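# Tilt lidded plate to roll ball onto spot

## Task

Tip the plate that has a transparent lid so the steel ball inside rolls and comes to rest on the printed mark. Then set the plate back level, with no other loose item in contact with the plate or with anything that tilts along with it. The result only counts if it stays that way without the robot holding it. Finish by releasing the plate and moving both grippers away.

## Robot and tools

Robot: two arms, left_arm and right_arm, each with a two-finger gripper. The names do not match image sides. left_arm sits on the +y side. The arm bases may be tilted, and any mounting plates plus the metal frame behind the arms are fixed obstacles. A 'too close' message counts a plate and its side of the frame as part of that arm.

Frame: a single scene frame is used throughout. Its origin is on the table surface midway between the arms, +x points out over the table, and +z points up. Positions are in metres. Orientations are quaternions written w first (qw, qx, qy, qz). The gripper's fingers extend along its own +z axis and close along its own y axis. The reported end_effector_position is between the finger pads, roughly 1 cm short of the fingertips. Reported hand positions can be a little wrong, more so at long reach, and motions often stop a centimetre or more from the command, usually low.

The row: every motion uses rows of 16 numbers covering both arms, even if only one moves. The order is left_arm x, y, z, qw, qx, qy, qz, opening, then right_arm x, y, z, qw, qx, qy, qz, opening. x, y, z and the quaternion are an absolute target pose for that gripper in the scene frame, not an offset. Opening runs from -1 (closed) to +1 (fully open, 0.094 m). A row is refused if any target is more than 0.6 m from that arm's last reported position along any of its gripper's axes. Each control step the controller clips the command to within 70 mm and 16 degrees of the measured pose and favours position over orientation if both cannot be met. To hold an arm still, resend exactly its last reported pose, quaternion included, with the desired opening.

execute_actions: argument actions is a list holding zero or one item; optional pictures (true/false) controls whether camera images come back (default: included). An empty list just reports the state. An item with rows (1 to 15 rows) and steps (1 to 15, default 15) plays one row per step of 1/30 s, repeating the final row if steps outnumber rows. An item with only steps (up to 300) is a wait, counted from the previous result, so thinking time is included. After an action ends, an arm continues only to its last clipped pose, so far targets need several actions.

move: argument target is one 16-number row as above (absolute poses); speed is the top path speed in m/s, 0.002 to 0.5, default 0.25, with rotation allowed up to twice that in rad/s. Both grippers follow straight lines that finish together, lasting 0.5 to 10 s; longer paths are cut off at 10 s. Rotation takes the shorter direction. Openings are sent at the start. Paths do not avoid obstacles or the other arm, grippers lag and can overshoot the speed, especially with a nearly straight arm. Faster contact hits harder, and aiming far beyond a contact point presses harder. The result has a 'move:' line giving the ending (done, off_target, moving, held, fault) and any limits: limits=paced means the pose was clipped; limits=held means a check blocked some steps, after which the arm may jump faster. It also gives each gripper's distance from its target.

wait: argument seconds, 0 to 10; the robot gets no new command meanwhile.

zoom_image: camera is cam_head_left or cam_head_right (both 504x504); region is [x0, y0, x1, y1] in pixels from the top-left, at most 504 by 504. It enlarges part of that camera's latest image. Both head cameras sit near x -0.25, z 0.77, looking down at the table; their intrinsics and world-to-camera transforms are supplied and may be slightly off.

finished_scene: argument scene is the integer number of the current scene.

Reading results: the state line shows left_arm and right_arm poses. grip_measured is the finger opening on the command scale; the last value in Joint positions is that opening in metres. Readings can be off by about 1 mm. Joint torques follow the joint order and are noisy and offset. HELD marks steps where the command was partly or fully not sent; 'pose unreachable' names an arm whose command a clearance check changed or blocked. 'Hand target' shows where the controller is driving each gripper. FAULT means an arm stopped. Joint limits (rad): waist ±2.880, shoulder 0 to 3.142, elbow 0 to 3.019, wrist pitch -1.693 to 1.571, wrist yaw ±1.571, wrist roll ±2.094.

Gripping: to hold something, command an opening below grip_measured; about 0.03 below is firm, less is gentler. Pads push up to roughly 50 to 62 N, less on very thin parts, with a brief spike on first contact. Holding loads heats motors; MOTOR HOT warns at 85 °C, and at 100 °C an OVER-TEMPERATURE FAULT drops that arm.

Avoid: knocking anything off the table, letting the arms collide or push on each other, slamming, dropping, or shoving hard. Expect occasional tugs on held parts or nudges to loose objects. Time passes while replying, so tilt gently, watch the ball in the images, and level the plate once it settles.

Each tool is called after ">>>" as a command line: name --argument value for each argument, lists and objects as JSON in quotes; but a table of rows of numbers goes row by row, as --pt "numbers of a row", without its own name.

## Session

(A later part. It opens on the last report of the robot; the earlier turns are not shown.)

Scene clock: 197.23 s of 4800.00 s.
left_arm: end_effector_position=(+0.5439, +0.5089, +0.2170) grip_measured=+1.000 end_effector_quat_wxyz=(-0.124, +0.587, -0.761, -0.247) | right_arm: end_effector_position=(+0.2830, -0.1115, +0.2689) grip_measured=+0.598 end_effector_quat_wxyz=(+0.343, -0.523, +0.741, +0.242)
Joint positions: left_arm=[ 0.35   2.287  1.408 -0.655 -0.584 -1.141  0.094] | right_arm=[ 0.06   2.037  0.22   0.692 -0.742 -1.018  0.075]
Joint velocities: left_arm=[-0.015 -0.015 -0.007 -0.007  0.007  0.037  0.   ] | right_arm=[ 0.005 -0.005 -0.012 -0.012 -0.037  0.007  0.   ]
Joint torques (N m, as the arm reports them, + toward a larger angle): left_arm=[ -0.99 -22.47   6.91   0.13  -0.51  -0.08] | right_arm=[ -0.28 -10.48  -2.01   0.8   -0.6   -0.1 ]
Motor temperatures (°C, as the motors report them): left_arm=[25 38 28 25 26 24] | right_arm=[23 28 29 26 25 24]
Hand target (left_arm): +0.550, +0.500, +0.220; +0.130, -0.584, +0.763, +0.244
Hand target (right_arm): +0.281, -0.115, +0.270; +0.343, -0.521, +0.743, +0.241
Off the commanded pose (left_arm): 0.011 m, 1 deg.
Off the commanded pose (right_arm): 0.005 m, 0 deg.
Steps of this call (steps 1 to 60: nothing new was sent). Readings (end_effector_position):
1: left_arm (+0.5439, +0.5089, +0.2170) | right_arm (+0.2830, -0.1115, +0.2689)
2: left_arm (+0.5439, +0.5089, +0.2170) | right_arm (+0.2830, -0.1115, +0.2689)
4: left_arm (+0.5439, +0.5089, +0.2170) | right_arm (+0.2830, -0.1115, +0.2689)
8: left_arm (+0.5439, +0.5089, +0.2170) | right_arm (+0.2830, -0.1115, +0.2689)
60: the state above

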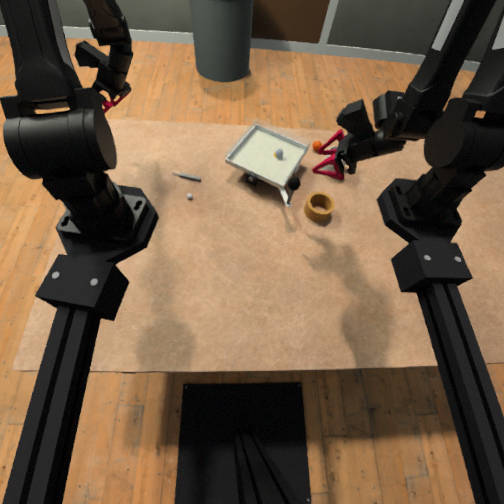

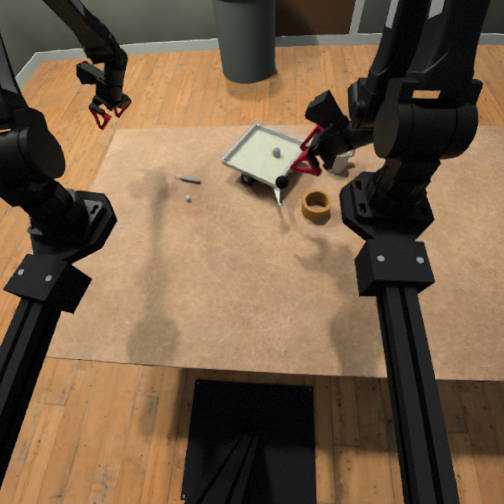

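>>> finished_scene --scene 2

The scene is finished: the task was done.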